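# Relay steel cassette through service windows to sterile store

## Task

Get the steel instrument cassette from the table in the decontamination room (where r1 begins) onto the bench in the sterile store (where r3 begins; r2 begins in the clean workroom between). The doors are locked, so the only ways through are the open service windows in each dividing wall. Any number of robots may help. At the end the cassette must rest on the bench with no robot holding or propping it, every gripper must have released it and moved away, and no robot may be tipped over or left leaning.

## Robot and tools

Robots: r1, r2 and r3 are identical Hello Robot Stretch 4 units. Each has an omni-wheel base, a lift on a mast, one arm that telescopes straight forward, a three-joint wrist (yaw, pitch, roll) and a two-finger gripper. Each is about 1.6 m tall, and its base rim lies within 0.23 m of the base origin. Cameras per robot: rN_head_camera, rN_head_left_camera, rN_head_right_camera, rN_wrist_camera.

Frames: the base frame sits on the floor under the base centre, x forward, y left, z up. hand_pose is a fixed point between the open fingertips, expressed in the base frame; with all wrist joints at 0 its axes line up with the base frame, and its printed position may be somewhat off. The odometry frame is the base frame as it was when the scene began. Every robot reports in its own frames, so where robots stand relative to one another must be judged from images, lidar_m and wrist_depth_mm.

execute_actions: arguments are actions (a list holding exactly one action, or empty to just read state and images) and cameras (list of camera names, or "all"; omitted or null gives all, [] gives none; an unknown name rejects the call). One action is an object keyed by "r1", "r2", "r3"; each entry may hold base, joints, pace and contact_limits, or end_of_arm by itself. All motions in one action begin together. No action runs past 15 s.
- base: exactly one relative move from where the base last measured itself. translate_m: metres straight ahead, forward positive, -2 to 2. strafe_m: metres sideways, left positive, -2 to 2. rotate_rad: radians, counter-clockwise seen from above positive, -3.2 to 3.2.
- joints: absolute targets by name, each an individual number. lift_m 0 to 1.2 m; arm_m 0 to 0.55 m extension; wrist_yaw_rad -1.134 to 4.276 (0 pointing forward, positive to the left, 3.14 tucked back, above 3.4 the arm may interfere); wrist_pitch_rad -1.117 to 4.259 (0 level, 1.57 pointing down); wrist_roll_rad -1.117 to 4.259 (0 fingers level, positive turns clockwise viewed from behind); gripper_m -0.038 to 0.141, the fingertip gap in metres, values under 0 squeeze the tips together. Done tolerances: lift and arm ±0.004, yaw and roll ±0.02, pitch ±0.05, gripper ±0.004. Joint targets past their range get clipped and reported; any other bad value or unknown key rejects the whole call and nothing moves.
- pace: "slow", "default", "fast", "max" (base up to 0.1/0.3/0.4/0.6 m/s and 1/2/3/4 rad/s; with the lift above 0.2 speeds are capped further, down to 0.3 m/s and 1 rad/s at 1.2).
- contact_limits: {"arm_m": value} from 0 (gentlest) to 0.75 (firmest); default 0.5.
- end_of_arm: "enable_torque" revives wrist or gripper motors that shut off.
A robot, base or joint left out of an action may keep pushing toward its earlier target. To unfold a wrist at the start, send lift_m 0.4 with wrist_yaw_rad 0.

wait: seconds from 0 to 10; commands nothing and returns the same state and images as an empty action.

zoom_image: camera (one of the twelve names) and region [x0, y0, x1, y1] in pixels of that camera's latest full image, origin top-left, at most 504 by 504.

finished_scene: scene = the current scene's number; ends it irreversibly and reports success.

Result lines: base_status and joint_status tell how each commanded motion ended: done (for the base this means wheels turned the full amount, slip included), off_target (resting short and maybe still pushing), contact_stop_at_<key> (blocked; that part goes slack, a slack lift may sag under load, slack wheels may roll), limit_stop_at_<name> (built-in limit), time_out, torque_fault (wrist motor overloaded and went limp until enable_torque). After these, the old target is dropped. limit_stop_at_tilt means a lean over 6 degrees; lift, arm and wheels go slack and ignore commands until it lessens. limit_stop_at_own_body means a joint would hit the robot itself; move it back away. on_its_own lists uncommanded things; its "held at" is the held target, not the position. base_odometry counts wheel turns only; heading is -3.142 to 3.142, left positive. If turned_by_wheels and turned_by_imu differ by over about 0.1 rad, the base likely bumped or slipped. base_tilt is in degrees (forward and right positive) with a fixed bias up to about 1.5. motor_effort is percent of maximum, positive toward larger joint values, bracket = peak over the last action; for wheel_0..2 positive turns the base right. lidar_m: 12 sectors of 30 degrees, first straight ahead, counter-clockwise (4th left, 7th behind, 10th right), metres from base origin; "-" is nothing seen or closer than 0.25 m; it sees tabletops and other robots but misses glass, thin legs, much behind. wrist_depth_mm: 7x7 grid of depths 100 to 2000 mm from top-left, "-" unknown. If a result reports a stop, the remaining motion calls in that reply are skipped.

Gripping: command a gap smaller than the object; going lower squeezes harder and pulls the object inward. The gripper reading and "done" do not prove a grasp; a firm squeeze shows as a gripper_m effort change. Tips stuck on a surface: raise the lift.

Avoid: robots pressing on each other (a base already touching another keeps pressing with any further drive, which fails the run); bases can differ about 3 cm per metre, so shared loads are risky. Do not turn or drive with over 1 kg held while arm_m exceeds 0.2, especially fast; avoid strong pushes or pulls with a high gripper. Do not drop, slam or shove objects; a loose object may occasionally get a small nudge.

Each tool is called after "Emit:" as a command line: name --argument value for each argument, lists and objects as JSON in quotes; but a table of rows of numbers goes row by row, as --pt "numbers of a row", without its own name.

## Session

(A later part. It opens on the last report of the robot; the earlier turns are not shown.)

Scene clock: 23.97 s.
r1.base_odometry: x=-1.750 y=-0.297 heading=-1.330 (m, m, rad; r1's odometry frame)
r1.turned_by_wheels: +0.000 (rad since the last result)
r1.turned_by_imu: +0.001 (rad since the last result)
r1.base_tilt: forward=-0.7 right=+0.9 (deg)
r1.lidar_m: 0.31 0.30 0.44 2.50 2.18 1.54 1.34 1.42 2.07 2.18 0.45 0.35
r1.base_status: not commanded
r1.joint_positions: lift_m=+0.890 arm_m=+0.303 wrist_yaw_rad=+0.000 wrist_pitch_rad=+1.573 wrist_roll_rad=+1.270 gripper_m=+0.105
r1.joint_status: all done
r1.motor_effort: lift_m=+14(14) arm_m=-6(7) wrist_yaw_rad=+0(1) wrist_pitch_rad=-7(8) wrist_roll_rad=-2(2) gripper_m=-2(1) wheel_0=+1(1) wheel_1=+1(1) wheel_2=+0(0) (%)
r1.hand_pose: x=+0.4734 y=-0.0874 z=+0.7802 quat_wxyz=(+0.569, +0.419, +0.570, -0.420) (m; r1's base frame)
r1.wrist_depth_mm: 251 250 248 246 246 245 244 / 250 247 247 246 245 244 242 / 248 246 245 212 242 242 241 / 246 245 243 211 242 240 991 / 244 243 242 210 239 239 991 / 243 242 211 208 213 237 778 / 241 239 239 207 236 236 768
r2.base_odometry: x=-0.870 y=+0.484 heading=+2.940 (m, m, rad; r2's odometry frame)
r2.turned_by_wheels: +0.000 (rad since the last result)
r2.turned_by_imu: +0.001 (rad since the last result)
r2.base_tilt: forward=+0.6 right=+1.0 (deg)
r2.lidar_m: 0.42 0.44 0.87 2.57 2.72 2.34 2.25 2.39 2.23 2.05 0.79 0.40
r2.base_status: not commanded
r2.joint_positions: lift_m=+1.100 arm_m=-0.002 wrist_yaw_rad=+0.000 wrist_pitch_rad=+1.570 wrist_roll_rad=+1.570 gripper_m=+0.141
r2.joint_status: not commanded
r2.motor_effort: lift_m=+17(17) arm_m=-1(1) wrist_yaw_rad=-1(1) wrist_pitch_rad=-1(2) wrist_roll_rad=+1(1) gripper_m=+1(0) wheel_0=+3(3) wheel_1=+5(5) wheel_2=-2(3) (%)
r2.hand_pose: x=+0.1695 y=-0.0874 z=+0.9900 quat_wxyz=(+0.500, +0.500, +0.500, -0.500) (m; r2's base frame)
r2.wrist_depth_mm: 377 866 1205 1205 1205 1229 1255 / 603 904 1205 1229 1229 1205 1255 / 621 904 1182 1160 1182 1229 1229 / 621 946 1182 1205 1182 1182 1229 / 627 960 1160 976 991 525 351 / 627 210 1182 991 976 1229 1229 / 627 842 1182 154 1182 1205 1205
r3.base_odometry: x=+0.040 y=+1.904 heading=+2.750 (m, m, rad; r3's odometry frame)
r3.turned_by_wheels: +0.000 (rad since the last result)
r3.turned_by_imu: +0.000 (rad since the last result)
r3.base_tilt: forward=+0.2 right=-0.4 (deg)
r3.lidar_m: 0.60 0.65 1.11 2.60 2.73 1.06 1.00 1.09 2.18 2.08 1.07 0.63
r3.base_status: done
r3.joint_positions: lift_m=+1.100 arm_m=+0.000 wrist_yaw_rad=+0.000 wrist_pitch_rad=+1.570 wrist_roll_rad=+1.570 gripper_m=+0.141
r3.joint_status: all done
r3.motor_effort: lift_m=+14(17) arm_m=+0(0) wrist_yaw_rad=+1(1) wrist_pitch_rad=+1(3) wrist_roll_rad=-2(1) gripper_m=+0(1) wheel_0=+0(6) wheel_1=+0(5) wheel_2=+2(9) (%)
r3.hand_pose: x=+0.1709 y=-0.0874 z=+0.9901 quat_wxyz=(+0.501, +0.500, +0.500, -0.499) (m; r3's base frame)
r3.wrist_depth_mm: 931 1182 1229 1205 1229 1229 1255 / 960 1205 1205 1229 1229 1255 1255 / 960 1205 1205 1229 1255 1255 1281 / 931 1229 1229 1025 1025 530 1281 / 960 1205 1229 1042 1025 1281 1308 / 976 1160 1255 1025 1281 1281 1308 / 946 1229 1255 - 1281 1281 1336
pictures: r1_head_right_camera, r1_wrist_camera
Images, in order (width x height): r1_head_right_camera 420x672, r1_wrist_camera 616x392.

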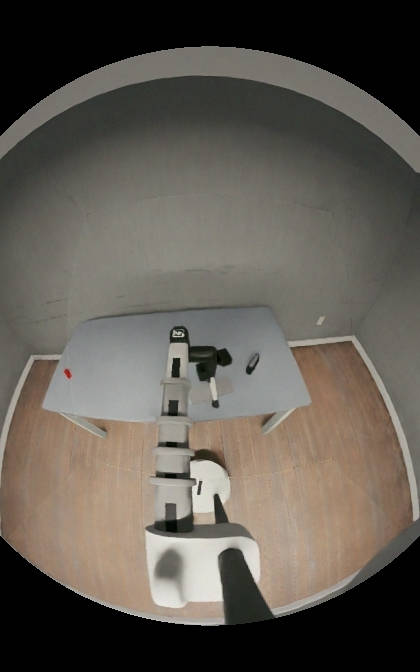

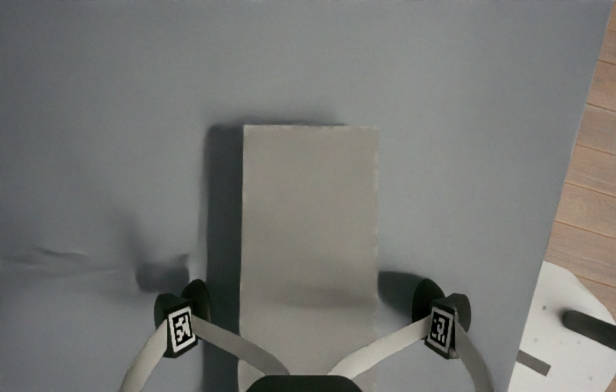

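Tip is touching lightly; raise slightly and close.

Emit:
execute_actions --actions '[{"r1":{"joints":{"lift_m":0.897,"gripper_m":0.02}}}]' --cameras '["r1_wrist_camera"]'

Emit:
execute_actions --actions '[{"r1":{"joints":{"lift_m":0.93}}}]' --cameras '["r1_wrist_camera","r1_head_right_camera"]'

Scene clock: 26.03 s.
r1.base_odometry: x=-1.750 y=-0.297 heading=-1.330 (m, m, rad; r1's odometry frame)
r1.turned_by_wheels: +0.000 (rad since the last result)
r1.turned_by_imu: +0.000 (rad since the last result)
r1.base_tilt: forward=-0.8 right=+0.8 (deg)
r1.lidar_m: 0.31 0.32 0.47 2.50 2.19 1.57 1.33 1.40 2.09 2.18 0.51 0.37
r1.base_status: not commanded
r1.joint_positions: lift_m=+0.897 arm_m=+0.303 wrist_yaw_rad=+0.000 wrist_pitch_rad=+1.570 wrist_roll_rad=+1.270 gripper_m=+0.021
r1.joint_status: all done
r1.motor_effort: lift_m=+24(25) arm_m=-6(6) wrist_yaw_rad=+1(0) wrist_pitch_rad=+0(7) wrist_roll_rad=-2(2) gripper_m=-33(28) wheel_0=+1(1) wheel_1=+1(1) wheel_2=+0(0) (%)
r1.hand_pose: x=+0.4741 y=-0.0874 z=+0.7863 quat_wxyz=(+0.569, +0.420, +0.569, -0.420) (m; r1's base frame)
r1.wrist_depth_mm: 255 255 252 251 251 248 248 / 254 252 251 250 248 247 247 / 252 251 250 202 246 246 245 / 250 249 248 200 245 244 1008 / 250 248 247 199 244 243 976 / 248 247 198 198 198 241 768 / 247 164 198 196 196 163 778
r2.base_odometry: x=-0.870 y=+0.484 heading=+2.940 (m, m, rad; r2's odometry frame)
r2.turned_by_wheels: +0.000 (rad since the last result)
r2.turned_by_imu: +0.001 (rad since the last result)
r2.base_tilt: forward=+0.6 right=+1.0 (deg)
r2.lidar_m: 0.41 0.46 0.85 2.57 2.74 2.34 2.26 2.40 2.20 2.04 0.79 0.43
r2.base_status: not commanded
r2.joint_positions: lift_m=+1.100 arm_m=-0.002 wrist_yaw_rad=+0.000 wrist_pitch_rad=+1.570 wrist_roll_rad=+1.570 gripper_m=+0.141
r2.joint_status: not commanded
r2.motor_effort: lift_m=+17(17) arm_m=-1(1) wrist_yaw_rad=-1(1) wrist_pitch_rad=-1(0) wrist_roll_rad=+1(1) gripper_m=+0(0) wheel_0=+3(3) wheel_1=+5(5) wheel_2=-2(2) (%)
r2.hand_pose: x=+0.1695 y=-0.0874 z=+0.9900 quat_wxyz=(+0.500, +0.500, +0.500, -0.500) (m; r2's base frame)
r2.wrist_depth_mm: 379 878 1182 1205 1205 1205 1229 / 609 904 1182 1205 1205 1229 1205 / 621 917 1205 1182 1205 1229 1229 / 615 946 1182 1205 1205 1205 1229 / 627 946 1205 991 976 530 351 / 627 210 1205 991 976 1205 1255 / 627 854 1160 154 1182 1182 1205
r3.base_odometry: x=+0.040 y=+1.904 heading=+2.750 (m, m, rad; r3's odometry frame)
r3.turned_by_wheels: +0.000 (rad since the last result)
r3.turned_by_imu: +0.000 (rad since the last result)
r3.base_tilt: forward=+0.2 right=-0.4 (deg)
r3.lidar_m: 0.60 0.65 1.10 2.60 2.74 1.07 1.02 1.11 2.18 2.09 1.05 0.63
r3.base_status: not commanded
r3.joint_positions: lift_m=+1.100 arm_m=+0.000 wrist_yaw_rad=+0.000 wrist_pitch_rad=+1.570 wrist_roll_rad=+1.570 gripper_m=+0.141
r3.joint_status: not commanded
r3.motor_effort: lift_m=+14(14) arm_m=+0(0) wrist_yaw_rad=+1(1) wrist_pitch_rad=+4(4) wrist_roll_rad=-1(0) gripper_m=-1(1) wheel_0=+1(0) wheel_1=+0(0) wheel_2=+2(2) (%)
r3.hand_pose: x=+0.1709 y=-0.0874 z=+0.9901 quat_wxyz=(+0.501, +0.500, +0.500, -0.499) (m; r3's base frame)
r3.wrist_depth_mm: 946 1182 1205 1205 1229 1229 1255 / 946 1182 1205 1205 1229 1255 1281 / 946 1205 1205 1255 1255 1229 1281 / 946 1205 1205 1008 1025 530 1255 / 976 1229 1229 1025 1042 1255 1255 / 976 1160 1229 1042 1281 1281 1308 / 960 1255 1229 - 1281 1308 1336
pictures: r1_wrist_camera
Images, in order (width x height): r1_wrist_camera 616x392.

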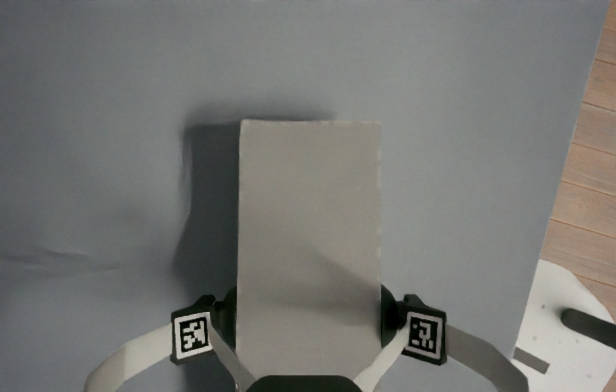

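Scene clock: 26.97 s.
r1.base_odometry: x=-1.750 y=-0.297 heading=-1.330 (m, m, rad; r1's odometry frame)
r1.turned_by_wheels: +0.000 (rad since the last result)
r1.turned_by_imu: +0.000 (rad since the last result)
r1.base_tilt: forward=-0.7 right=+0.8 (deg)
r1.lidar_m: 0.31 0.33 0.44 2.50 2.17 1.55 1.33 1.40 2.08 2.20 0.49 0.33
r1.base_status: not commanded
r1.joint_positions: lift_m=+0.929 arm_m=+0.303 wrist_yaw_rad=+0.000 wrist_pitch_rad=+1.570 wrist_roll_rad=+1.270 gripper_m=+0.021
r1.joint_status: all done
r1.motor_effort: lift_m=+26(27) arm_m=-6(6) wrist_yaw_rad=+1(1) wrist_pitch_rad=+0(0) wrist_roll_rad=-1(1) gripper_m=-36(29) wheel_0=+0(1) wheel_1=+1(1) wheel_2=+0(0) (%)
r1.hand_pose: x=+0.4741 y=-0.0874 z=+0.8192 quat_wxyz=(+0.569, +0.420, +0.569, -0.420) (m; r1's base frame)
r1.wrist_depth_mm: 289 287 286 285 283 282 281 / 287 287 285 282 282 281 1042 / 286 283 282 202 279 278 1042 / 285 282 282 200 278 278 1042 / 282 282 279 199 277 277 1025 / 282 279 199 198 198 274 809 / 279 164 197 196 196 163 809
r2.base_odometry: x=-0.870 y=+0.484 heading=+2.940 (m, m, rad; r2's odometry frame)
r2.turned_by_wheels: +0.000 (rad since the last result)
r2.turned_by_imu: +0.000 (rad since the last result)
r2.base_tilt: forward=+0.6 right=+1.0 (deg)
r2.lidar_m: 0.42 0.45 0.84 2.58 2.72 2.33 2.26 2.41 2.22 2.05 0.84 0.43
r2.base_status: not commanded
r2.joint_positions: lift_m=+1.100 arm_m=-0.002 wrist_yaw_rad=+0.000 wrist_pitch_rad=+1.570 wrist_roll_rad=+1.570 gripper_m=+0.141
r2.joint_status: not commanded
r2.motor_effort: lift_m=+17(17) arm_m=-1(1) wrist_yaw_rad=-1(1) wrist_pitch_rad=-2(3) wrist_roll_rad=+1(1) gripper_m=+1(0) wheel_0=+3(3) wheel_1=+5(6) wheel_2=-2(2) (%)
r2.hand_pose: x=+0.1695 y=-0.0874 z=+0.9900 quat_wxyz=(+0.500, +0.500, +0.500, -0.500) (m; r2's base frame)
r2.wrist_depth_mm: 379 866 1182 1182 1205 1205 1229 / 603 904 1182 1182 1182 1205 1255 / 615 931 1205 1182 1182 1205 1205 / 627 931 1182 1182 1182 1229 1229 / 621 960 1182 991 1008 530 349 / 627 209 1205 991 1008 1205 1205 / 634 831 1182 154 1205 1205 1205
r3.base_odometry: x=+0.040 y=+1.904 heading=+2.750 (m, m, rad; r3's odometry frame)
r3.turned_by_wheels: +0.000 (rad since the last result)
r3.turned_by_imu: +0.000 (rad since the last result)
r3.base_tilt: forward=+0.1 right=-0.4 (deg)
r3.lidar_m: 0.60 0.66 1.13 2.57 2.71 1.06 1.02 1.08 2.18 2.07 1.09 0.63
r3.base_status: not commanded
r3.joint_positions: lift_m=+1.100 arm_m=+0.000 wrist_yaw_rad=+0.000 wrist_pitch_rad=+1.570 wrist_roll_rad=+1.570 gripper_m=+0.141
r3.joint_status: not commanded
r3.motor_effort: lift_m=+14(14) arm_m=+0(0) wrist_yaw_rad=+0(1) wrist_pitch_rad=+3(3) wrist_roll_rad=-1(1) gripper_m=+1(0) wheel_0=+0(0) wheel_1=+0(0) wheel_2=+2(2) (%)
r3.hand_pose: x=+0.1709 y=-0.0874 z=+0.9901 quat_wxyz=(+0.501, +0.500, +0.500, -0.499) (m; r3's base frame)
r3.wrist_depth_mm: 946 1182 1205 1205 1229 1229 1255 / 946 1205 1205 1205 1205 1255 1255 / 976 1205 1229 1229 1255 1255 1255 / 946 1205 1229 1025 1025 530 1255 / 960 1205 1229 1042 1042 1281 1281 / 976 1138 1255 1042 1281 1281 1308 / 976 1255 1255 - 1281 1281 1308
pictures: r1_head_right_camera, r1_wrist_camera
Images, in order (width x height): r1_head_right_camera 420x672, r1_wrist_camera 616x392.

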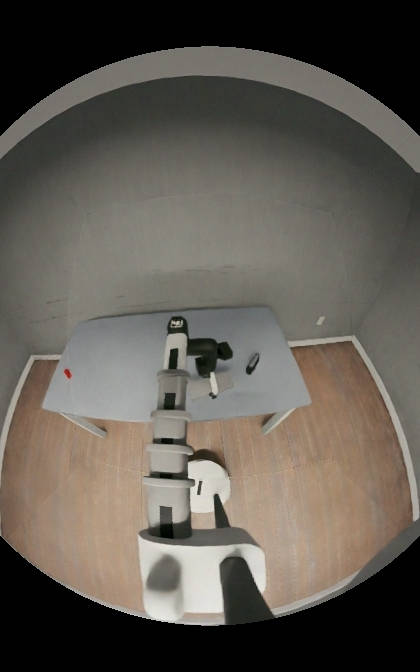

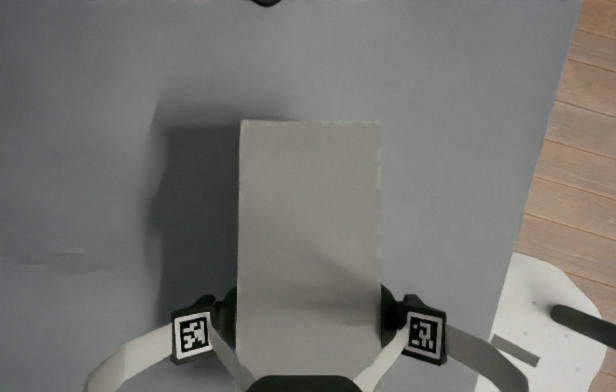

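Emit:
execute_actions --actions '[{"r1":{"base":{"rotate_rad":3.11},"joints":{"lift_m":1.07,"arm_m":0.1,"wrist_roll_rad":1.57}},"r2":{"base":{"rotate_rad":-0.03}},"r3":{"base":{"translate_m":0.2}}}]' --cameras '["r1_head_camera","r2_head_camera","r3_head_left_camera"]'

Scene clock: 30.67 s.
r1.base_odometry: x=-1.750 y=-0.297 heading=+1.780 (m, m, rad; r1's odometry frame)
r1.turned_by_wheels: +3.110 (rad since the last result)
r1.turned_by_imu: +3.128 (rad since the last result)
r1.base_tilt: forward=-0.7 right=+0.8 (deg)
r1.lidar_m: 0.25 1.33 2.03 2.20 0.53 0.35 0.31 0.32 0.46 2.53 2.24 0.28
r1.base_status: done
r1.joint_positions: lift_m=+1.069 arm_m=+0.101 wrist_yaw_rad=+0.000 wrist_pitch_rad=+1.570 wrist_roll_rad=+1.570 gripper_m=+0.021
r1.joint_status: all done
r1.motor_effort: lift_m=+25(27) arm_m=-6(6) wrist_yaw_rad=+0(2) wrist_pitch_rad=+1(0) wrist_roll_rad=+2(6) gripper_m=-34(34) wheel_0=-1(4) wheel_1=-1(6) wheel_2=+1(10) (%)
r1.hand_pose: x=+0.2724 y=-0.0874 z=+0.9592 quat_wxyz=(+0.501, +0.500, +0.500, -0.499) (m; r1's base frame)
r1.wrist_depth_mm: 1229 1205 1205 1182 1205 1182 1182 / 1229 1205 1205 1182 1182 1160 1182 / 1205 1205 1205 202 1205 1182 1182 / 1205 1205 1205 200 976 1182 1160 / 1205 1205 1182 199 960 946 1160 / 1205 1182 199 198 198 1182 1138 / 1205 164 197 197 196 163 1138
r2.base_odometry: x=-0.870 y=+0.484 heading=+2.911 (m, m, rad; r2's odometry frame)
r2.turned_by_wheels: -0.029 (rad since the last result)
r2.turned_by_imu: -0.028 (rad since the last result)
r2.base_tilt: forward=+0.6 right=+1.0 (deg)
r2.lidar_m: 0.41 0.44 0.82 2.25 2.72 2.36 2.25 2.39 2.23 2.14 0.81 0.45
r2.base_status: done
r2.joint_positions: lift_m=+1.100 arm_m=-0.002 wrist_yaw_rad=+0.000 wrist_pitch_rad=+1.570 wrist_roll_rad=+1.570 gripper_m=+0.141
r2.joint_status: not commanded
r2.motor_effort: lift_m=+17(17) arm_m=+0(1) wrist_yaw_rad=-1(1) wrist_pitch_rad=-2(2) wrist_roll_rad=+2(1) gripper_m=+1(0) wheel_0=+3(4) wheel_1=+4(8) wheel_2=+3(3) (%)
r2.hand_pose: x=+0.1695 y=-0.0874 z=+0.9900 quat_wxyz=(+0.500, +0.500, +0.500, -0.500) (m; r2's base frame)
r2.wrist_depth_mm: 615 917 1182 1205 1205 1229 1229 / 621 946 1205 1182 1229 1205 1229 / 627 946 1182 1205 1182 1229 1205 / 634 946 1205 1182 1205 1229 1229 / 627 960 1182 976 976 535 347 / 627 211 1205 991 991 1205 1205 / 621 820 1160 154 1205 1205 1205
r3.base_odometry: x=-0.145 y=+1.980 heading=+2.750 (m, m, rad; r3's odometry frame)
r3.turned_by_wheels: +0.000 (rad since the last result)
r3.turned_by_imu: +0.000 (rad since the last result)
r3.base_tilt: forward=+0.1 right=-0.4 (deg)
r3.lidar_m: 0.41 0.43 0.83 2.35 2.73 1.27 1.25 1.30 2.19 2.05 0.79 0.43
r3.base_status: done
r3.joint_positions: lift_m=+1.100 arm_m=+0.000 wrist_yaw_rad=+0.000 wrist_pitch_rad=+1.570 wrist_roll_rad=+1.570 gripper_m=+0.141
r3.joint_status: not commanded
r3.motor_effort: lift_m=+14(14) arm_m=+0(0) wrist_yaw_rad=+0(0) wrist_pitch_rad=+3(3) wrist_roll_rad=+0(2) gripper_m=+1(1) wheel_0=+0(7) wheel_1=+2(5) wheel_2=+0(8) (%)
r3.hand_pose: x=+0.1709 y=-0.0874 z=+0.9901 quat_wxyz=(+0.501, +0.500, +0.500, -0.499) (m; r3's base frame)
r3.wrist_depth_mm: 634 946 1205 1205 1229 1255 1255 / 647 960 1205 1229 1229 1255 1255 / 647 976 1229 1229 1255 1255 1255 / 634 991 1229 1025 1025 530 1255 / 661 842 1255 1042 1042 1281 1281 / 654 798 1255 1042 1281 1281 1281 / 647 991 1255 - 1281 1336 1308
pictures: r1_head_camera, r2_head_camera, r3_head_left_camera
Images, in order (width x height): r1_head_camera 420x560, r2_head_camera 420x560, r3_head_left_camera 420x672.

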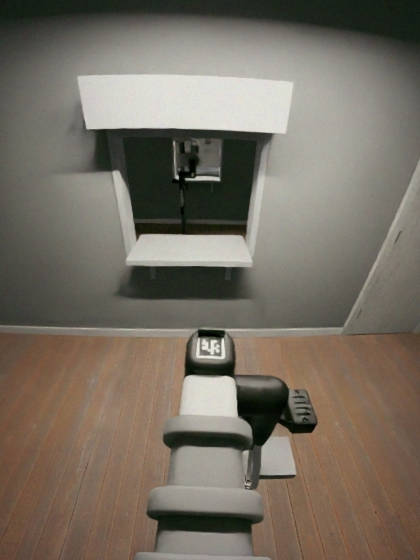

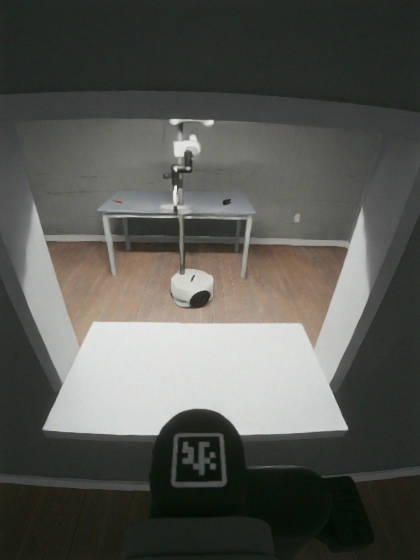

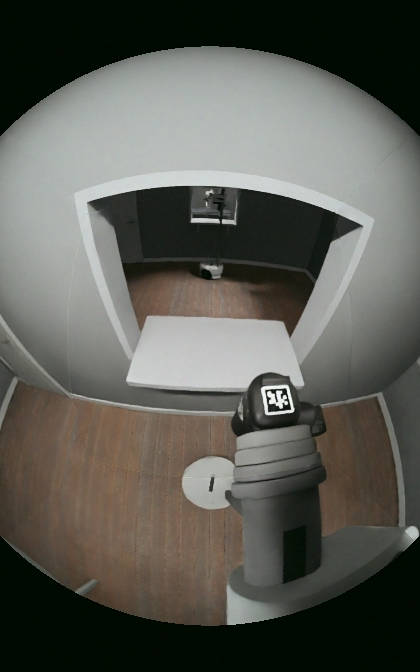

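Emit:
execute_actions --actions '[{"r1":{"base":{"rotate_rad":0.15},"joints":{"wrist_roll_rad":1.72}}}]' --cameras '[]'

Emit:
execute_actions --actions '[{"r1":{"base":{"translate_m":0.92},"joints":{"arm_m":0.48}}}]' --cameras '["r1_wrist_camera","r2_head_camera"]'

Scene clock: 32.20 s.
r1.base_odometry: x=-1.750 y=-0.297 heading=+1.930 (m, m, rad; r1's odometry frame)
r1.turned_by_wheels: +0.150 (rad since the last result)
r1.turned_by_imu: +0.151 (rad since the last result)
r1.base_tilt: forward=-0.6 right=+0.8 (deg)
r1.lidar_m: 0.25 1.39 2.25 2.19 0.43 0.32 0.30 0.34 0.56 2.54 1.97 0.27
r1.base_status: done
r1.joint_positions: lift_m=+1.069 arm_m=+0.101 wrist_yaw_rad=+0.000 wrist_pitch_rad=+1.570 wrist_roll_rad=+1.719 gripper_m=+0.021
r1.joint_status: all done
r1.motor_effort: lift_m=+25(25) arm_m=-7(7) wrist_yaw_rad=-1(2) wrist_pitch_rad=+1(2) wrist_roll_rad=+1(5) gripper_m=-31(29) wheel_0=-2(7) wheel_1=-1(4) wheel_2=+1(10) (%)
r1.hand_pose: x=+0.2723 y=-0.0874 z=+0.9592 quat_wxyz=(+0.462, +0.536, +0.461, -0.535) (m; r1's base frame)
r1.wrist_depth_mm: 1205 1229 1205 1182 1205 1182 1205 / 1205 1205 1182 1182 1182 1182 1160 / 1205 1205 1205 202 1182 1182 1160 / 1205 1205 1182 200 960 976 854 / 1205 1205 1182 199 960 960 1182 / 1205 1182 198 198 198 1160 1160 / 1182 165 197 196 196 163 1160
r2.base_odometry: x=-0.870 y=+0.484 heading=+2.911 (m, m, rad; r2's odometry frame)
r2.turned_by_wheels: +0.000 (rad since the last result)
r2.turned_by_imu: +0.001 (rad since the last result)
r2.base_tilt: forward=+0.6 right=+1.0 (deg)
r2.lidar_m: 0.43 0.45 0.83 2.25 2.72 2.34 2.27 2.36 2.23 2.14 0.84 0.45
r2.base_status: not commanded
r2.joint_positions: lift_m=+1.100 arm_m=-0.002 wrist_yaw_rad=+0.000 wrist_pitch_rad=+1.570 wrist_roll_rad=+1.570 gripper_m=+0.141
r2.joint_status: not commanded
r2.motor_effort: lift_m=+17(17) arm_m=-1(1) wrist_yaw_rad=-1(1) wrist_pitch_rad=-2(3) wrist_roll_rad=+1(1) gripper_m=+0(1) wheel_0=+3(3) wheel_1=+4(4) wheel_2=+3(3) (%)
r2.hand_pose: x=+0.1695 y=-0.0874 z=+0.9900 quat_wxyz=(+0.500, +0.500, +0.500, -0.500) (m; r2's base frame)
r2.wrist_depth_mm: 609 917 1205 1229 1205 1229 1229 / 621 917 1205 1205 1182 1229 1229 / 627 946 1182 1229 1205 1205 1255 / 627 946 1138 1205 1229 1229 1229 / 634 946 1182 976 976 535 349 / 621 211 1182 991 976 1205 1205 / 621 831 1160 154 1205 1205 1205
r3.base_odometry: x=-0.145 y=+1.980 heading=+2.750 (m, m, rad; r3's odometry frame)
r3.turned_by_wheels: +0.000 (rad since the last result)
r3.turned_by_imu: +0.000 (rad since the last result)
r3.base_tilt: forward=+0.1 right=-0.4 (deg)
r3.lidar_m: 0.40 0.44 0.84 2.37 2.73 1.28 1.24 1.29 2.19 2.08 0.80 0.45
r3.base_status: not commanded
r3.joint_positions: lift_m=+1.100 arm_m=+0.000 wrist_yaw_rad=+0.000 wrist_pitch_rad=+1.570 wrist_roll_rad=+1.570 gripper_m=+0.141
r3.joint_status: not commanded
r3.motor_effort: lift_m=+14(14) arm_m=+0(0) wrist_yaw_rad=+1(0) wrist_pitch_rad=+3(2) wrist_roll_rad=-2(1) gripper_m=-1(2) wheel_0=+0(0) wheel_1=+2(2) wheel_2=+0(0) (%)
r3.hand_pose: x=+0.1709 y=-0.0874 z=+0.9901 quat_wxyz=(+0.501, +0.500, +0.500, -0.499) (m; r3's base frame)
r3.wrist_depth_mm: 627 946 1205 1205 1229 1255 1255 / 640 960 1205 1229 1229 1229 1229 / 647 991 1229 1229 1255 1255 1255 / 634 991 1205 1042 1042 530 1281 / 654 854 1255 1025 1042 1281 1308 / 654 798 1205 1025 1281 1281 1308 / 647 991 1255 - 1281 1308 1308
pictures: none
No camera images: the call's "cameras" was empty. Leave "cameras" out to get every camera's image.

Scene clock: 36.77 s.
r1.base_odometry: x=-2.073 y=+0.564 heading=+1.930 (m, m, rad; r1's odometry frame)
r1.turned_by_wheels: +0.000 (rad since the last result)
r1.turned_by_imu: -0.002 (rad since the last result)
r1.base_tilt: forward=-0.7 right=+0.7 (deg)
r1.lidar_m: 0.34 0.39 0.91 2.11 2.27 1.27 1.20 1.35 2.69 1.68 0.52 0.38
r1.base_status: done
r1.joint_positions: lift_m=+1.070 arm_m=+0.479 wrist_yaw_rad=+0.000 wrist_pitch_rad=+1.570 wrist_roll_rad=+1.720 gripper_m=+0.021
r1.joint_status: all done
r1.motor_effort: lift_m=+25(25) arm_m=+6(8) wrist_yaw_rad=-2(1) wrist_pitch_rad=+2(1) wrist_roll_rad=+0(3) gripper_m=-30(30) wheel_0=+0(5) wheel_1=+1(3) wheel_2=+0(8) (%)
r1.hand_pose: x=+0.6501 y=-0.0874 z=+0.9592 quat_wxyz=(+0.462, +0.536, +0.461, -0.535) (m; r1's base frame)
r1.wrist_depth_mm: 1229 325 324 322 320 319 1182 / 1205 324 322 320 319 319 1160 / 1205 322 320 202 317 317 1160 / 991 320 319 202 314 315 621 / 976 320 317 200 312 312 621 / 917 317 198 198 198 310 310 / 1182 165 197 197 196 163 309
r2.base_odometry: x=-0.870 y=+0.484 heading=+2.911 (m, m, rad; r2's odometry frame)
r2.turned_by_wheels: +0.000 (rad since the last result)
r2.turned_by_imu: +0.002 (rad since the last result)
r2.base_tilt: forward=+0.6 right=+1.0 (deg)
r2.lidar_m: 0.40 0.43 0.86 2.23 2.73 2.37 2.24 2.37 2.26 2.15 0.83 0.44
r2.base_status: not commanded
r2.joint_positions: lift_m=+1.100 arm_m=-0.002 wrist_yaw_rad=+0.000 wrist_pitch_rad=+1.570 wrist_roll_rad=+1.570 gripper_m=+0.141
r2.joint_status: not commanded
r2.motor_effort: lift_m=+17(17) arm_m=+0(1) wrist_yaw_rad=-1(1) wrist_pitch_rad=-1(2) wrist_roll_rad=+0(1) gripper_m=+0(0) wheel_0=+3(3) wheel_1=+4(4) wheel_2=+3(3) (%)
r2.hand_pose: x=+0.1695 y=-0.0874 z=+0.9900 quat_wxyz=(+0.500, +0.500, +0.500, -0.500) (m; r2's base frame)
r2.wrist_depth_mm: 621 917 1205 1205 1182 1205 1229 / 621 946 1205 1229 1229 1229 1229 / 634 946 1205 1205 1229 1229 1205 / 627 946 1205 1205 1205 1205 1205 / 640 946 1160 991 991 535 349 / 627 210 1205 1008 976 1205 1182 / 621 831 1182 154 1205 1182 1182
r3.base_odometry: x=-0.145 y=+1.980 heading=+2.750 (m, m, rad; r3's odometry frame)
r3.turned_by_wheels: +0.000 (rad since the last result)
r3.turned_by_imu: +0.001 (rad since the last result)
r3.base_tilt: forward=+0.2 right=-0.4 (deg)
r3.lidar_m: 0.40 0.44 0.85 2.40 2.75 1.28 1.22 1.30 2.18 2.06 0.79 0.44
r3.base_status: not commanded
r3.joint_positions: lift_m=+1.100 arm_m=+0.000 wrist_yaw_rad=+0.000 wrist_pitch_rad=+1.570 wrist_roll_rad=+1.570 gripper_m=+0.141
r3.joint_status: not commanded
r3.motor_effort: lift_m=+14(14) arm_m=+0(0) wrist_yaw_rad=+1(1) wrist_pitch_rad=+0(1) wrist_roll_rad=-1(1) gripper_m=+0(0) wheel_0=+0(0) wheel_1=+2(2) wheel_2=+0(0) (%)
r3.hand_pose: x=+0.1709 y=-0.0874 z=+0.9901 quat_wxyz=(+0.501, +0.500, +0.500, -0.499) (m; r3's base frame)
r3.wrist_depth_mm: 634 946 1182 1229 1255 1255 1255 / 647 960 1229 1205 1229 1255 1255 / 647 976 1205 1229 1229 1255 1281 / 634 991 1229 1025 1042 530 1281 / 654 854 1255 1025 1042 1281 1308 / 654 788 1255 1042 1281 1281 1308 / 647 991 1255 - 1281 1308 1308
pictures: r1_wrist_camera, r2_head_camera
Images, in order (width x height): r1_wrist_camera 616x392, r2_head_camera 420x560.

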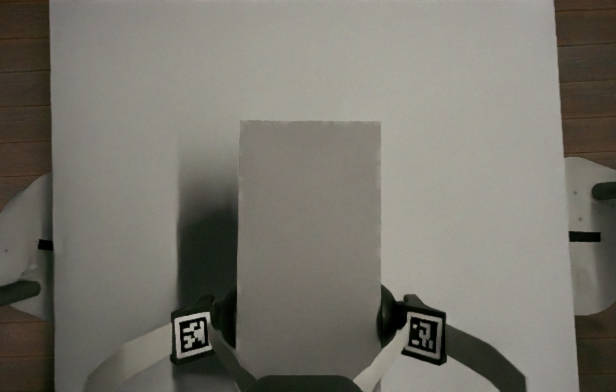

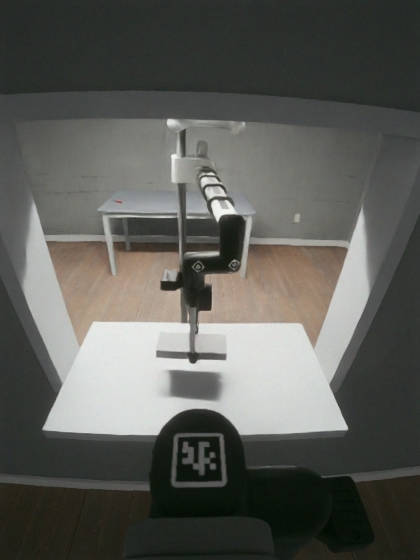

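Emit:
execute_actions --actions '[{"r1":{"joints":{"lift_m":1.0}},"r2":{"base":{"strafe_m":0.1},"joints":{"lift_m":1.07},"pace":"fast"}}]' --cameras '[]'

Emit:
execute_actions --actions '[{"r1":{"joints":{"gripper_m":0.12}}}]' --cameras '["r1_wrist_camera"]'

Emit:
execute_actions --actions '[{"r1":{"joints":{"lift_m":1.06},"pace":"fast"}}]' --cameras '["r2_head_camera"]'

Scene clock: 38.90 s.
r1.base_odometry: x=-2.073 y=+0.564 heading=+1.930 (m, m, rad; r1's odometry frame)
r1.turned_by_wheels: +0.000 (rad since the last result)
r1.turned_by_imu: +0.000 (rad since the last result)
r1.base_tilt: forward=-0.8 right=+0.8 (deg)
r1.lidar_m: 0.34 0.40 0.92 2.12 2.28 1.26 1.21 1.37 2.67 1.70 0.53 0.38
r1.base_status: not commanded
r1.joint_positions: lift_m=+1.000 arm_m=+0.479 wrist_yaw_rad=+0.000 wrist_pitch_rad=+1.570 wrist_roll_rad=+1.720 gripper_m=+0.021
r1.joint_status: all done
r1.motor_effort: lift_m=+16(25) arm_m=+6(6) wrist_yaw_rad=-2(1) wrist_pitch_rad=+1(1) wrist_roll_rad=+1(2) gripper_m=-30(30) wheel_0=-1(0) wheel_1=+1(1) wheel_2=+0(0) (%)
r1.hand_pose: x=+0.6501 y=-0.0874 z=+0.8900 quat_wxyz=(+0.462, +0.536, +0.461, -0.535) (m; r1's base frame)
r1.wrist_depth_mm: 256 254 254 252 250 249 249 / 254 253 251 250 249 249 246 / 254 252 250 202 248 247 246 / 252 251 249 200 246 245 244 / 250 249 248 199 245 245 242 / 250 247 199 198 197 243 241 / 247 164 198 197 196 163 240
r2.base_odometry: x=-0.893 y=+0.387 heading=+2.911 (m, m, rad; r2's odometry frame)
r2.turned_by_wheels: +0.000 (rad since the last result)
r2.turned_by_imu: +0.001 (rad since the last result)
r2.base_tilt: forward=+0.6 right=+1.0 (deg)
r2.lidar_m: 0.42 0.46 0.84 2.22 2.59 2.34 2.26 2.39 2.34 2.24 0.61 0.42
r2.base_status: done
r2.joint_positions: lift_m=+1.070 arm_m=-0.002 wrist_yaw_rad=+0.000 wrist_pitch_rad=+1.570 wrist_roll_rad=+1.570 gripper_m=+0.141
r2.joint_status: all done
r2.motor_effort: lift_m=+17(19) arm_m=-1(1) wrist_yaw_rad=-1(0) wrist_pitch_rad=-3(3) wrist_roll_rad=+1(1) gripper_m=+2(1) wheel_0=-2(10) wheel_1=+4(13) wheel_2=+0(3) (%)
r2.hand_pose: x=+0.1695 y=-0.0874 z=+0.9599 quat_wxyz=(+0.500, +0.500, +0.500, -0.500) (m; r2's base frame)
r2.wrist_depth_mm: 615 931 1160 1160 1182 1205 1182 / 621 931 1160 1160 1182 1182 1182 / 621 946 1182 1182 1160 1205 1205 / 627 946 1182 1160 1182 1182 1182 / 634 946 1160 960 946 530 349 / 621 210 1160 960 946 1160 1160 / 627 820 1138 154 1160 1182 1182
r3.base_odometry: x=-0.145 y=+1.980 heading=+2.750 (m, m, rad; r3's odometry frame)
r3.turned_by_wheels: +0.000 (rad since the last result)
r3.turned_by_imu: +0.000 (rad since the last result)
r3.base_tilt: forward=+0.2 right=-0.4 (deg)
r3.lidar_m: 0.40 0.44 0.86 2.40 2.73 1.27 1.24 1.30 2.19 2.04 0.80 0.44
r3.base_status: not commanded
r3.joint_positions: lift_m=+1.100 arm_m=+0.000 wrist_yaw_rad=+0.000 wrist_pitch_rad=+1.570 wrist_roll_rad=+1.570 gripper_m=+0.141
r3.joint_status: not commanded
r3.motor_effort: lift_m=+14(13) arm_m=+0(0) wrist_yaw_rad=+1(1) wrist_pitch_rad=+2(0) wrist_roll_rad=-3(2) gripper_m=+2(0) wheel_0=+0(0) wheel_1=+2(1) wheel_2=+0(0) (%)
r3.hand_pose: x=+0.1709 y=-0.0874 z=+0.9901 quat_wxyz=(+0.501, +0.500, +0.500, -0.499) (m; r3's base frame)
r3.wrist_depth_mm: 627 960 1205 1205 1229 1229 1255 / 640 976 1205 1205 1229 1255 1255 / 654 976 1205 1255 1229 1255 1281 / 640 991 1205 1025 1042 530 1281 / 654 854 1229 1025 1042 1255 1308 / 647 778 1229 1025 1281 1281 1308 / 647 991 1255 - 1308 1281 1308
pictures: none
No camera images: the call's "cameras" was empty. Leave "cameras" out to get every camera's image.

Scene clock: 40.77 s.
r1.base_odometry: x=-2.073 y=+0.564 heading=+1.930 (m, m, rad; r1's odometry frame)
r1.turned_by_wheels: +0.000 (rad since the last result)
r1.turned_by_imu: +0.000 (rad since the last result)
r1.base_tilt: forward=-0.6 right=+0.8 (deg)
r1.lidar_m: 0.35 0.39 0.92 2.10 2.28 1.26 1.22 1.36 2.70 1.70 0.53 0.38
r1.base_status: not commanded
r1.joint_positions: lift_m=+1.000 arm_m=+0.479 wrist_yaw_rad=+0.000 wrist_pitch_rad=+1.570 wrist_roll_rad=+1.720 gripper_m=+0.120
r1.joint_status: all done
r1.motor_effort: lift_m=+16(16) arm_m=+6(6) wrist_yaw_rad=-1(1) wrist_pitch_rad=+1(1) wrist_roll_rad=+1(1) gripper_m=+1(31) wheel_0=+0(0) wheel_1=+1(1) wheel_2=+0(0) (%)
r1.hand_pose: x=+0.6501 y=-0.0874 z=+0.8900 quat_wxyz=(+0.462, +0.536, +0.461, -0.536) (m; r1's base frame)
r1.wrist_depth_mm: 257 256 254 252 251 251 249 / 256 254 253 252 250 249 248 / 254 252 252 217 248 248 246 / 253 251 250 216 245 246 244 / 251 250 249 216 246 245 244 / 249 248 215 214 214 243 242 / 249 247 245 151 242 242 241
r2.base_odometry: x=-0.893 y=+0.387 heading=+2.911 (m, m, rad; r2's odometry frame)
r2.turned_by_wheels: +0.000 (rad since the last result)
r2.turned_by_imu: +0.001 (rad since the last result)
r2.base_tilt: forward=+0.6 right=+1.0 (deg)
r2.lidar_m: 0.42 0.45 0.84 2.22 2.60 2.37 2.27 2.35 2.34 2.24 0.61 0.44
r2.base_status: not commanded
r2.joint_positions: lift_m=+1.070 arm_m=-0.002 wrist_yaw_rad=+0.000 wrist_pitch_rad=+1.570 wrist_roll_rad=+1.570 gripper_m=+0.141
r2.joint_status: not commanded
r2.motor_effort: lift_m=+18(18) arm_m=-1(0) wrist_yaw_rad=-1(0) wrist_pitch_rad=+0(0) wrist_roll_rad=+1(1) gripper_m=-1(0) wheel_0=-2(2) wheel_1=+4(4) wheel_2=+0(0) (%)
r2.hand_pose: x=+0.1695 y=-0.0874 z=+0.9599 quat_wxyz=(+0.500, +0.500, +0.500, -0.500) (m; r2's base frame)
r2.wrist_depth_mm: 621 904 1182 1182 1182 1182 1205 / 627 946 1160 1182 1182 1205 1182 / 634 946 1138 1160 1160 1160 1182 / 627 960 1160 1160 1205 1160 1182 / 634 931 1138 946 946 535 351 / 621 210 1160 960 960 1182 1182 / 621 842 1160 154 1160 1160 1160
r3.base_odometry: x=-0.145 y=+1.980 heading=+2.750 (m, m, rad; r3's odometry frame)
r3.turned_by_wheels: +0.000 (rad since the last result)
r3.turned_by_imu: +0.000 (rad since the last result)
r3.base_tilt: forward=+0.1 right=-0.3 (deg)
r3.lidar_m: 0.41 0.44 0.85 2.39 2.72 1.28 1.23 1.32 2.19 2.07 0.77 0.40
r3.base_status: not commanded
r3.joint_positions: lift_m=+1.100 arm_m=+0.000 wrist_yaw_rad=+0.000 wrist_pitch_rad=+1.570 wrist_roll_rad=+1.570 gripper_m=+0.141
r3.joint_status: not commanded
r3.motor_effort: lift_m=+14(14) arm_m=+0(0) wrist_yaw_rad=+0(0) wrist_pitch_rad=+3(3) wrist_roll_rad=-2(2) gripper_m=+2(0) wheel_0=+0(0) wheel_1=+2(2) wheel_2=+0(0) (%)
r3.hand_pose: x=+0.1709 y=-0.0874 z=+0.9901 quat_wxyz=(+0.501, +0.500, +0.500, -0.499) (m; r3's base frame)
r3.wrist_depth_mm: 634 960 1182 1229 1205 1229 1255 / 640 976 1205 1229 1229 1229 1255 / 647 976 1229 1255 1255 1255 1255 / 640 991 1229 1025 1042 525 1255 / 654 854 1255 1025 1042 1281 1281 / 654 788 1255 1025 1281 1281 1308 / 647 991 1255 - 1281 1308 1308
pictures: r1_wrist_camera
Images, in order (width x height): r1_wrist_camera 616x392.

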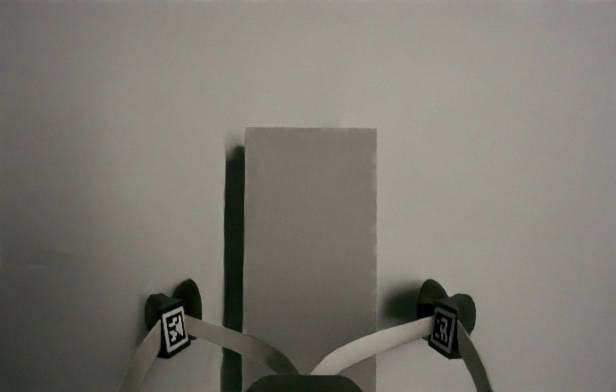

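Scene clock: 41.73 s.
r1.base_odometry: x=-2.073 y=+0.564 heading=+1.930 (m, m, rad; r1's odometry frame)
r1.turned_by_wheels: +0.000 (rad since the last result)
r1.turned_by_imu: +0.000 (rad since the last result)
r1.base_tilt: forward=-0.7 right=+0.9 (deg)
r1.lidar_m: 0.33 0.38 0.90 2.11 2.26 1.27 1.23 1.34 2.66 1.69 0.53 0.38
r1.base_status: not commanded
r1.joint_positions: lift_m=+1.060 arm_m=+0.479 wrist_yaw_rad=+0.000 wrist_pitch_rad=+1.570 wrist_roll_rad=+1.720 gripper_m=+0.120
r1.joint_status: all done
r1.motor_effort: lift_m=+24(25) arm_m=+6(6) wrist_yaw_rad=+0(0) wrist_pitch_rad=+1(1) wrist_roll_rad=+1(1) gripper_m=-3(1) wheel_0=+0(0) wheel_1=+1(1) wheel_2=+0(0) (%)
r1.hand_pose: x=+0.6501 y=-0.0874 z=+0.9493 quat_wxyz=(+0.462, +0.536, +0.461, -0.536) (m; r1's base frame)
r1.wrist_depth_mm: 319 317 312 314 310 310 1182 / 319 315 312 312 310 309 1160 / 976 314 310 309 309 306 976 / 960 310 312 277 307 306 303 / 946 309 307 273 304 304 303 / 1160 307 304 273 303 303 300 / 1160 306 303 151 300 298 298
r2.base_odometry: x=-0.893 y=+0.387 heading=+2.911 (m, m, rad; r2's odometry frame)
r2.turned_by_wheels: +0.000 (rad since the last result)
r2.turned_by_imu: +0.000 (rad since the last result)
r2.base_tilt: forward=+0.6 right=+1.0 (deg)
r2.lidar_m: 0.42 0.43 0.84 2.22 2.60 2.35 2.25 2.39 2.33 2.25 0.62 0.44
r2.base_status: not commanded
r2.joint_positions: lift_m=+1.070 arm_m=-0.002 wrist_yaw_rad=+0.000 wrist_pitch_rad=+1.570 wrist_roll_rad=+1.570 gripper_m=+0.141
r2.joint_status: not commanded
r2.motor_effort: lift_m=+17(18) arm_m=-1(1) wrist_yaw_rad=+0(1) wrist_pitch_rad=-2(2) wrist_roll_rad=+1(0) gripper_m=+0(0) wheel_0=-2(2) wheel_1=+4(4) wheel_2=+0(0) (%)
r2.hand_pose: x=+0.1695 y=-0.0874 z=+0.9599 quat_wxyz=(+0.500, +0.500, +0.500, -0.500) (m; r2's base frame)
r2.wrist_depth_mm: 621 904 1160 1182 1182 1205 1182 / 621 946 1182 1182 1182 1182 1205 / 634 931 1160 1182 1182 1182 1182 / 627 946 1160 1160 1182 1182 1205 / 634 946 1160 960 960 530 351 / 615 210 1160 946 976 1182 1160 / 621 831 1118 154 1160 1160 1182
r3.base_odometry: x=-0.145 y=+1.980 heading=+2.750 (m, m, rad; r3's odometry frame)
r3.turned_by_wheels: +0.000 (rad since the last result)
r3.turned_by_imu: +0.000 (rad since the last result)
r3.base_tilt: forward=+0.2 right=-0.3 (deg)
r3.lidar_m: 0.40 0.42 0.85 2.36 2.73 1.29 1.21 1.30 2.17 2.06 0.80 0.43
r3.base_status: not commanded
r3.joint_positions: lift_m=+1.100 arm_m=+0.000 wrist_yaw_rad=+0.000 wrist_pitch_rad=+1.570 wrist_roll_rad=+1.570 gripper_m=+0.141
r3.joint_status: not commanded
r3.motor_effort: lift_m=+14(14) arm_m=+0(0) wrist_yaw_rad=+1(0) wrist_pitch_rad=+2(4) wrist_roll_rad=-1(1) gripper_m=-1(0) wheel_0=+0(0) wheel_1=+2(2) wheel_2=+0(0) (%)
r3.hand_pose: x=+0.1709 y=-0.0874 z=+0.9901 quat_wxyz=(+0.501, +0.500, +0.500, -0.499) (m; r3's base frame)
r3.wrist_depth_mm: 627 946 1182 1205 1229 1229 1255 / 640 960 1229 1229 1229 1255 1229 / 647 976 1229 1229 1229 1281 1255 / 634 976 1229 1025 1025 525 1281 / 661 842 1229 1025 1025 1281 1281 / 647 798 1229 1042 1281 1281 1308 / 647 991 1255 - 1281 1308 1308
pictures: r2_head_camera
Images, in order (width x height): r2_head_camera 420x560.

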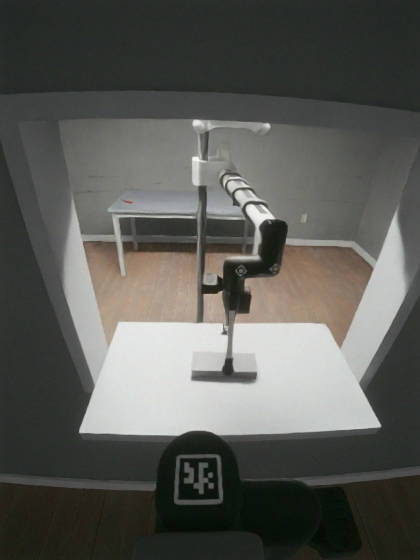

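Emit:
execute_actions --actions '[{"r1":{"base":{"translate_m":-0.3},"joints":{"arm_m":0.0},"pace":"fast"},"r2":{"base":{"translate_m":0.08},"joints":{"arm_m":0.44}}}]' --cameras '["r2_wrist_camera","r1_head_camera"]'

Scene clock: 44.67 s.
r1.base_odometry: x=-1.967 y=+0.283 heading=+1.929 (m, m, rad; r1's odometry frame)
r1.turned_by_wheels: +0.000 (rad since the last result)
r1.turned_by_imu: +0.001 (rad since the last result)
r1.base_tilt: forward=-0.7 right=+0.8 (deg)
r1.lidar_m: 0.65 0.74 1.39 2.13 2.30 0.94 0.90 1.03 2.65 2.56 1.14 0.67
r1.base_status: done
r1.joint_positions: lift_m=+1.060 arm_m=+0.003 wrist_yaw_rad=+0.000 wrist_pitch_rad=+1.570 wrist_roll_rad=+1.720 gripper_m=+0.120
r1.joint_status: all done
joint sent to its limit — the command would take r1.arm_m past its lower limit, so that joint was sent only as far as its limit.
r1.motor_effort: lift_m=+24(24) arm_m=-6(8) wrist_yaw_rad=+0(1) wrist_pitch_rad=+0(0) wrist_roll_rad=+1(1) gripper_m=+0(2) wheel_0=+1(8) wheel_1=-1(5) wheel_2=-2(11) (%)
r1.hand_pose: x=+0.1741 y=-0.0874 z=+0.9494 quat_wxyz=(+0.461, +0.536, +0.461, -0.536) (m; r1's base frame)
r1.wrist_depth_mm: 1025 1205 1205 1205 1205 1182 1182 / 1008 1205 1205 1182 1182 1182 1160 / 1008 1182 1182 1182 1160 1182 1160 / 991 1205 1182 1182 946 1182 1182 / 991 1182 1182 1182 931 1160 1160 / 976 1160 1160 1138 946 1160 1138 / 976 1138 1160 151 1160 1138 1138
r2.base_odometry: x=-0.971 y=+0.405 heading=+2.912 (m, m, rad; r2's odometry frame)
r2.turned_by_wheels: +0.001 (rad since the last result)
r2.turned_by_imu: +0.002 (rad since the last result)
r2.base_tilt: forward=+0.6 right=+1.0 (deg)
r2.lidar_m: 0.32 0.37 0.71 1.97 2.60 2.46 2.33 2.47 2.32 1.97 0.51 0.37
r2.base_status: done
r2.joint_positions: lift_m=+1.070 arm_m=+0.439 wrist_yaw_rad=+0.000 wrist_pitch_rad=+1.570 wrist_roll_rad=+1.570 gripper_m=+0.141
r2.joint_status: all done
r2.motor_effort: lift_m=+17(17) arm_m=+7(9) wrist_yaw_rad=-2(1) wrist_pitch_rad=-1(0) wrist_roll_rad=+1(1) gripper_m=+0(1) wheel_0=+2(9) wheel_1=+5(9) wheel_2=+0(12) (%)
r2.hand_pose: x=+0.6099 y=-0.0874 z=+0.9599 quat_wxyz=(+0.501, +0.500, +0.500, -0.499) (m; r2's base frame)
r2.wrist_depth_mm: 1160 317 317 320 324 329 327 / 1138 315 315 319 320 325 327 / 1138 312 317 320 320 322 325 / 1118 315 314 286 286 322 325 / 1160 310 315 285 287 320 324 / 1118 210 312 283 285 319 322 / 1160 309 312 154 317 317 322
r3.base_odometry: x=-0.145 y=+1.980 heading=+2.750 (m, m, rad; r3's odometry frame)
r3.turned_by_wheels: +0.000 (rad since the last result)
r3.turned_by_imu: +0.000 (rad since the last result)
r3.base_tilt: forward=+0.2 right=-0.4 (deg)
r3.lidar_m: 0.41 0.44 0.86 2.37 2.73 1.29 1.22 1.31 2.18 2.08 0.79 0.40
r3.base_status: not commanded
r3.joint_positions: lift_m=+1.100 arm_m=+0.000 wrist_yaw_rad=+0.000 wrist_pitch_rad=+1.570 wrist_roll_rad=+1.570 gripper_m=+0.141
r3.joint_status: not commanded
r3.motor_effort: lift_m=+14(14) arm_m=+0(0) wrist_yaw_rad=+1(0) wrist_pitch_rad=+4(2) wrist_roll_rad=-2(2) gripper_m=+1(2) wheel_0=+0(0) wheel_1=+2(2) wheel_2=+0(0) (%)
r3.hand_pose: x=+0.1709 y=-0.0874 z=+0.9901 quat_wxyz=(+0.501, +0.500, +0.500, -0.499) (m; r3's base frame)
r3.wrist_depth_mm: 640 960 1205 1229 1205 1229 1255 / 640 960 1229 1205 1229 1255 1255 / 647 976 1205 1229 1255 1255 1281 / 634 991 1229 1008 1025 530 1255 / 654 854 1229 1025 1042 1281 1281 / 654 798 1255 1042 1281 1281 1308 / 654 991 1281 - 1308 1281 1281
pictures: r1_head_camera, r2_wrist_camera
Images, in order (width x height): r1_head_camera 420x560, r2_wrist_camera 616x392.

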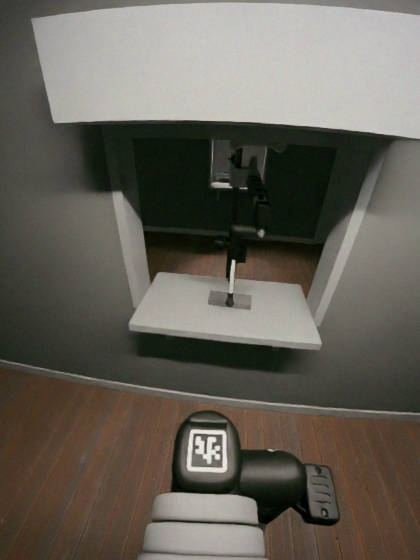

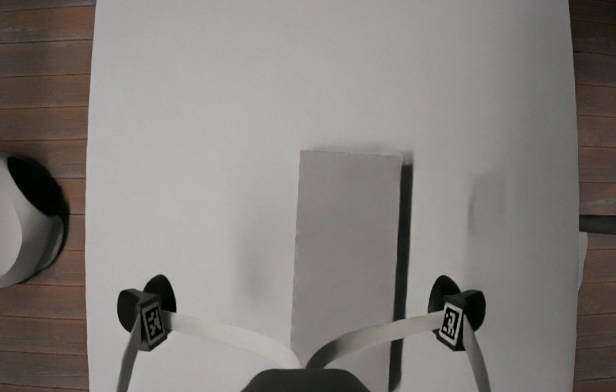

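Emit:
execute_actions --actions '[{"r2":{"joints":{"arm_m":0.403,"lift_m":1.002,"wrist_roll_rad":1.6,"gripper_m":0.125}}}]' --cameras '["r2_wrist_camera"]'

Scene clock: 46.27 s.
r1.base_odometry: x=-1.967 y=+0.283 heading=+1.929 (m, m, rad; r1's odometry frame)
r1.turned_by_wheels: +0.000 (rad since the last result)
r1.turned_by_imu: +0.000 (rad since the last result)
r1.base_tilt: forward=-0.7 right=+0.9 (deg)
r1.lidar_m: 0.66 0.74 1.37 2.15 2.28 0.96 0.91 1.03 2.64 2.57 1.14 0.68
r1.base_status: not commanded
r1.joint_positions: lift_m=+1.060 arm_m=+0.003 wrist_yaw_rad=+0.000 wrist_pitch_rad=+1.570 wrist_roll_rad=+1.720 gripper_m=+0.120
r1.joint_status: not commanded
r1.motor_effort: lift_m=+24(24) arm_m=-6(6) wrist_yaw_rad=+1(0) wrist_pitch_rad=+0(0) wrist_roll_rad=+0(1) gripper_m=-1(1) wheel_0=+1(1) wheel_1=-1(1) wheel_2=-2(2) (%)
r1.hand_pose: x=+0.1741 y=-0.0874 z=+0.9494 quat_wxyz=(+0.461, +0.536, +0.461, -0.536) (m; r1's base frame)
r1.wrist_depth_mm: 1025 1205 1182 1205 1205 1160 1182 / 1008 1205 1182 1205 1182 1182 1182 / 1008 1205 1182 1182 1160 1205 1160 / 991 1182 1182 1160 946 1160 1160 / 976 1160 1182 1160 946 1160 1138 / 976 1182 1160 1138 946 1138 1138 / 976 1160 1160 151 1160 1138 1138
r2.base_odometry: x=-0.971 y=+0.405 heading=+2.912 (m, m, rad; r2's odometry frame)
r2.turned_by_wheels: +0.000 (rad since the last result)
r2.turned_by_imu: +0.001 (rad since the last result)
r2.base_tilt: forward=+0.6 right=+0.9 (deg)
r2.lidar_m: 0.34 0.36 0.74 1.97 2.61 2.45 2.34 2.47 2.35 1.91 0.50 0.34
r2.base_status: not commanded
r2.joint_positions: lift_m=+1.002 arm_m=+0.404 wrist_yaw_rad=+0.000 wrist_pitch_rad=+1.570 wrist_roll_rad=+1.600 gripper_m=+0.125
r2.joint_status: all done
r2.motor_effort: lift_m=+17(18) arm_m=-7(8) wrist_yaw_rad=-1(1) wrist_pitch_rad=-3(2) wrist_roll_rad=+1(2) gripper_m=-1(0) wheel_0=+2(2) wheel_1=+5(5) wheel_2=-1(1) (%)
r2.hand_pose: x=+0.5754 y=-0.0874 z=+0.8920 quat_wxyz=(+0.493, +0.507, +0.493, -0.507) (m; r2's base frame)
r2.wrist_depth_mm: 247 248 251 253 255 256 258 / 247 248 250 252 254 255 256 / 246 248 250 219 253 256 257 / 244 246 247 218 252 253 255 / 243 245 246 217 251 253 254 / 243 244 216 216 217 251 253 / 243 243 244 150 249 251 252
r3.base_odometry: x=-0.145 y=+1.980 heading=+2.750 (m, m, rad; r3's odometry frame)
r3.turned_by_wheels: +0.000 (rad since the last result)
r3.turned_by_imu: +0.000 (rad since the last result)
r3.base_tilt: forward=+0.2 right=-0.4 (deg)
r3.lidar_m: 0.41 0.46 0.86 2.38 2.75 1.27 1.23 1.28 2.20 2.05 0.82 0.43
r3.base_status: not commanded
r3.joint_positions: lift_m=+1.100 arm_m=+0.000 wrist_yaw_rad=+0.000 wrist_pitch_rad=+1.570 wrist_roll_rad=+1.570 gripper_m=+0.141
r3.joint_status: not commanded
r3.motor_effort: lift_m=+14(14) arm_m=+0(0) wrist_yaw_rad=+0(1) wrist_pitch_rad=+2(2) wrist_roll_rad=+0(3) gripper_m=+2(2) wheel_0=+0(0) wheel_1=+2(2) wheel_2=+0(0) (%)
r3.hand_pose: x=+0.1709 y=-0.0874 z=+0.9901 quat_wxyz=(+0.501, +0.500, +0.500, -0.499) (m; r3's base frame)
r3.wrist_depth_mm: 627 946 1182 1229 1229 1229 1255 / 640 960 1205 1205 1229 1255 1281 / 647 991 1229 1229 1255 1255 1281 / 634 976 1229 1025 1025 525 1281 / 654 842 1229 1025 1042 1281 1281 / 654 788 1229 1042 1281 1308 1336 / 647 991 1255 - 1308 1281 1281
pictures: r2_wrist_camera
Images, in order (width x height): r2_wrist_camera 616x392.

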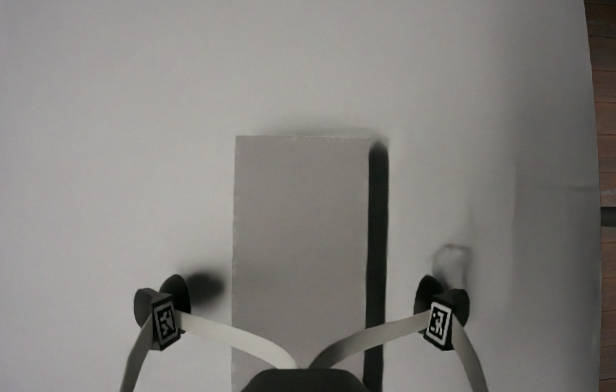

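Emit:
execute_actions --actions '[{"r2":{"joints":{"lift_m":1.0,"gripper_m":0.02}}}]' --cameras '["r2_wrist_camera"]'

Scene clock: 48.47 s.
r1.base_odometry: x=-1.967 y=+0.283 heading=+1.929 (m, m, rad; r1's odometry frame)
r1.turned_by_wheels: +0.000 (rad since the last result)
r1.turned_by_imu: +0.000 (rad since the last result)
r1.base_tilt: forward=-0.8 right=+0.9 (deg)
r1.lidar_m: 0.65 0.74 1.42 2.13 2.34 0.94 0.92 1.00 2.66 2.58 1.15 0.67
r1.base_status: not commanded
r1.joint_positions: lift_m=+1.060 arm_m=+0.003 wrist_yaw_rad=+0.000 wrist_pitch_rad=+1.570 wrist_roll_rad=+1.720 gripper_m=+0.120
r1.joint_status: not commanded
r1.motor_effort: lift_m=+24(24) arm_m=-7(7) wrist_yaw_rad=+0(0) wrist_pitch_rad=-1(1) wrist_roll_rad=+0(1) gripper_m=+0(0) wheel_0=+0(0) wheel_1=-1(1) wheel_2=-2(2) (%)
r1.hand_pose: x=+0.1741 y=-0.0874 z=+0.9494 quat_wxyz=(+0.461, +0.536, +0.461, -0.536) (m; r1's base frame)
r1.wrist_depth_mm: 1008 1205 1182 1205 1182 1182 1182 / 1008 1205 1182 1205 1182 1160 1182 / 1008 1205 1182 1205 1182 1182 1160 / 1008 1182 1182 1182 960 1182 1138 / 976 1182 1182 1160 946 1160 1138 / 991 1160 1138 1138 931 1138 1138 / 960 1138 1160 151 1160 1138 1138
r2.base_odometry: x=-0.971 y=+0.405 heading=+2.912 (m, m, rad; r2's odometry frame)
r2.turned_by_wheels: +0.000 (rad since the last result)
r2.turned_by_imu: +0.001 (rad since the last result)
r2.base_tilt: forward=+0.6 right=+1.0 (deg)
r2.lidar_m: 0.33 0.36 0.73 1.94 2.59 2.44 2.35 2.48 2.32 1.94 0.50 0.36
r2.base_status: not commanded
r2.joint_positions: lift_m=+1.000 arm_m=+0.404 wrist_yaw_rad=+0.000 wrist_pitch_rad=+1.570 wrist_roll_rad=+1.600 gripper_m=+0.020
r2.joint_status: all done
r2.motor_effort: lift_m=+18(19) arm_m=-7(7) wrist_yaw_rad=-1(1) wrist_pitch_rad=-1(2) wrist_roll_rad=+1(2) gripper_m=-24(27) wheel_0=+2(2) wheel_1=+5(5) wheel_2=-1(1) (%)
r2.hand_pose: x=+0.5755 y=-0.0874 z=+0.8899 quat_wxyz=(+0.493, +0.507, +0.492, -0.507) (m; r2's base frame)
r2.wrist_depth_mm: 244 246 248 250 251 253 256 / 243 245 247 250 251 253 255 / 242 244 246 201 250 252 254 / 242 243 245 201 249 251 252 / 240 243 244 200 249 250 252 / 240 241 198 200 202 249 252 / 239 161 198 199 200 208 250
r3.base_odometry: x=-0.145 y=+1.980 heading=+2.750 (m, m, rad; r3's odometry frame)
r3.turned_by_wheels: +0.000 (rad since the last result)
r3.turned_by_imu: +0.000 (rad since the last result)
r3.base_tilt: forward=+0.1 right=-0.3 (deg)
r3.lidar_m: 0.39 0.44 0.83 2.37 2.74 1.27 1.25 1.31 2.22 2.05 0.81 0.44
r3.base_status: not commanded
r3.joint_positions: lift_m=+1.100 arm_m=+0.000 wrist_yaw_rad=+0.000 wrist_pitch_rad=+1.570 wrist_roll_rad=+1.570 gripper_m=+0.141
r3.joint_status: not commanded
r3.motor_effort: lift_m=+14(14) arm_m=+0(0) wrist_yaw_rad=+1(0) wrist_pitch_rad=+3(4) wrist_roll_rad=-1(1) gripper_m=+1(1) wheel_0=+0(0) wheel_1=+2(2) wheel_2=+0(0) (%)
r3.hand_pose: x=+0.1709 y=-0.0874 z=+0.9901 quat_wxyz=(+0.501, +0.500, +0.500, -0.499) (m; r3's base frame)
r3.wrist_depth_mm: 634 960 1205 1205 1229 1229 1229 / 640 976 1205 1205 1229 1255 1255 / 647 976 1205 1229 1229 1281 1255 / 640 991 1229 1008 1025 525 1281 / 654 842 1255 1025 1025 1281 1281 / 654 788 1255 1042 1281 1281 1308 / 647 991 1255 - 1255 1308 1308
pictures: r2_wrist_camera
Images, in order (width x height): r2_wrist_camera 616x392.

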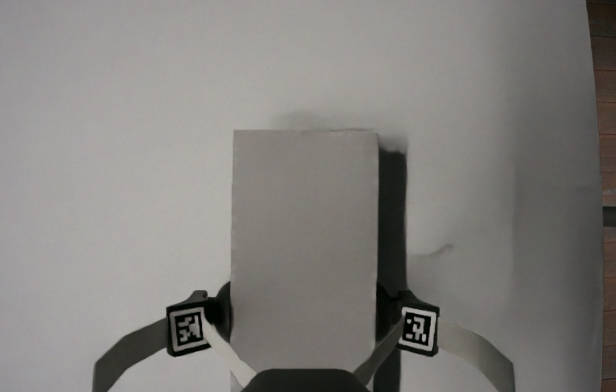

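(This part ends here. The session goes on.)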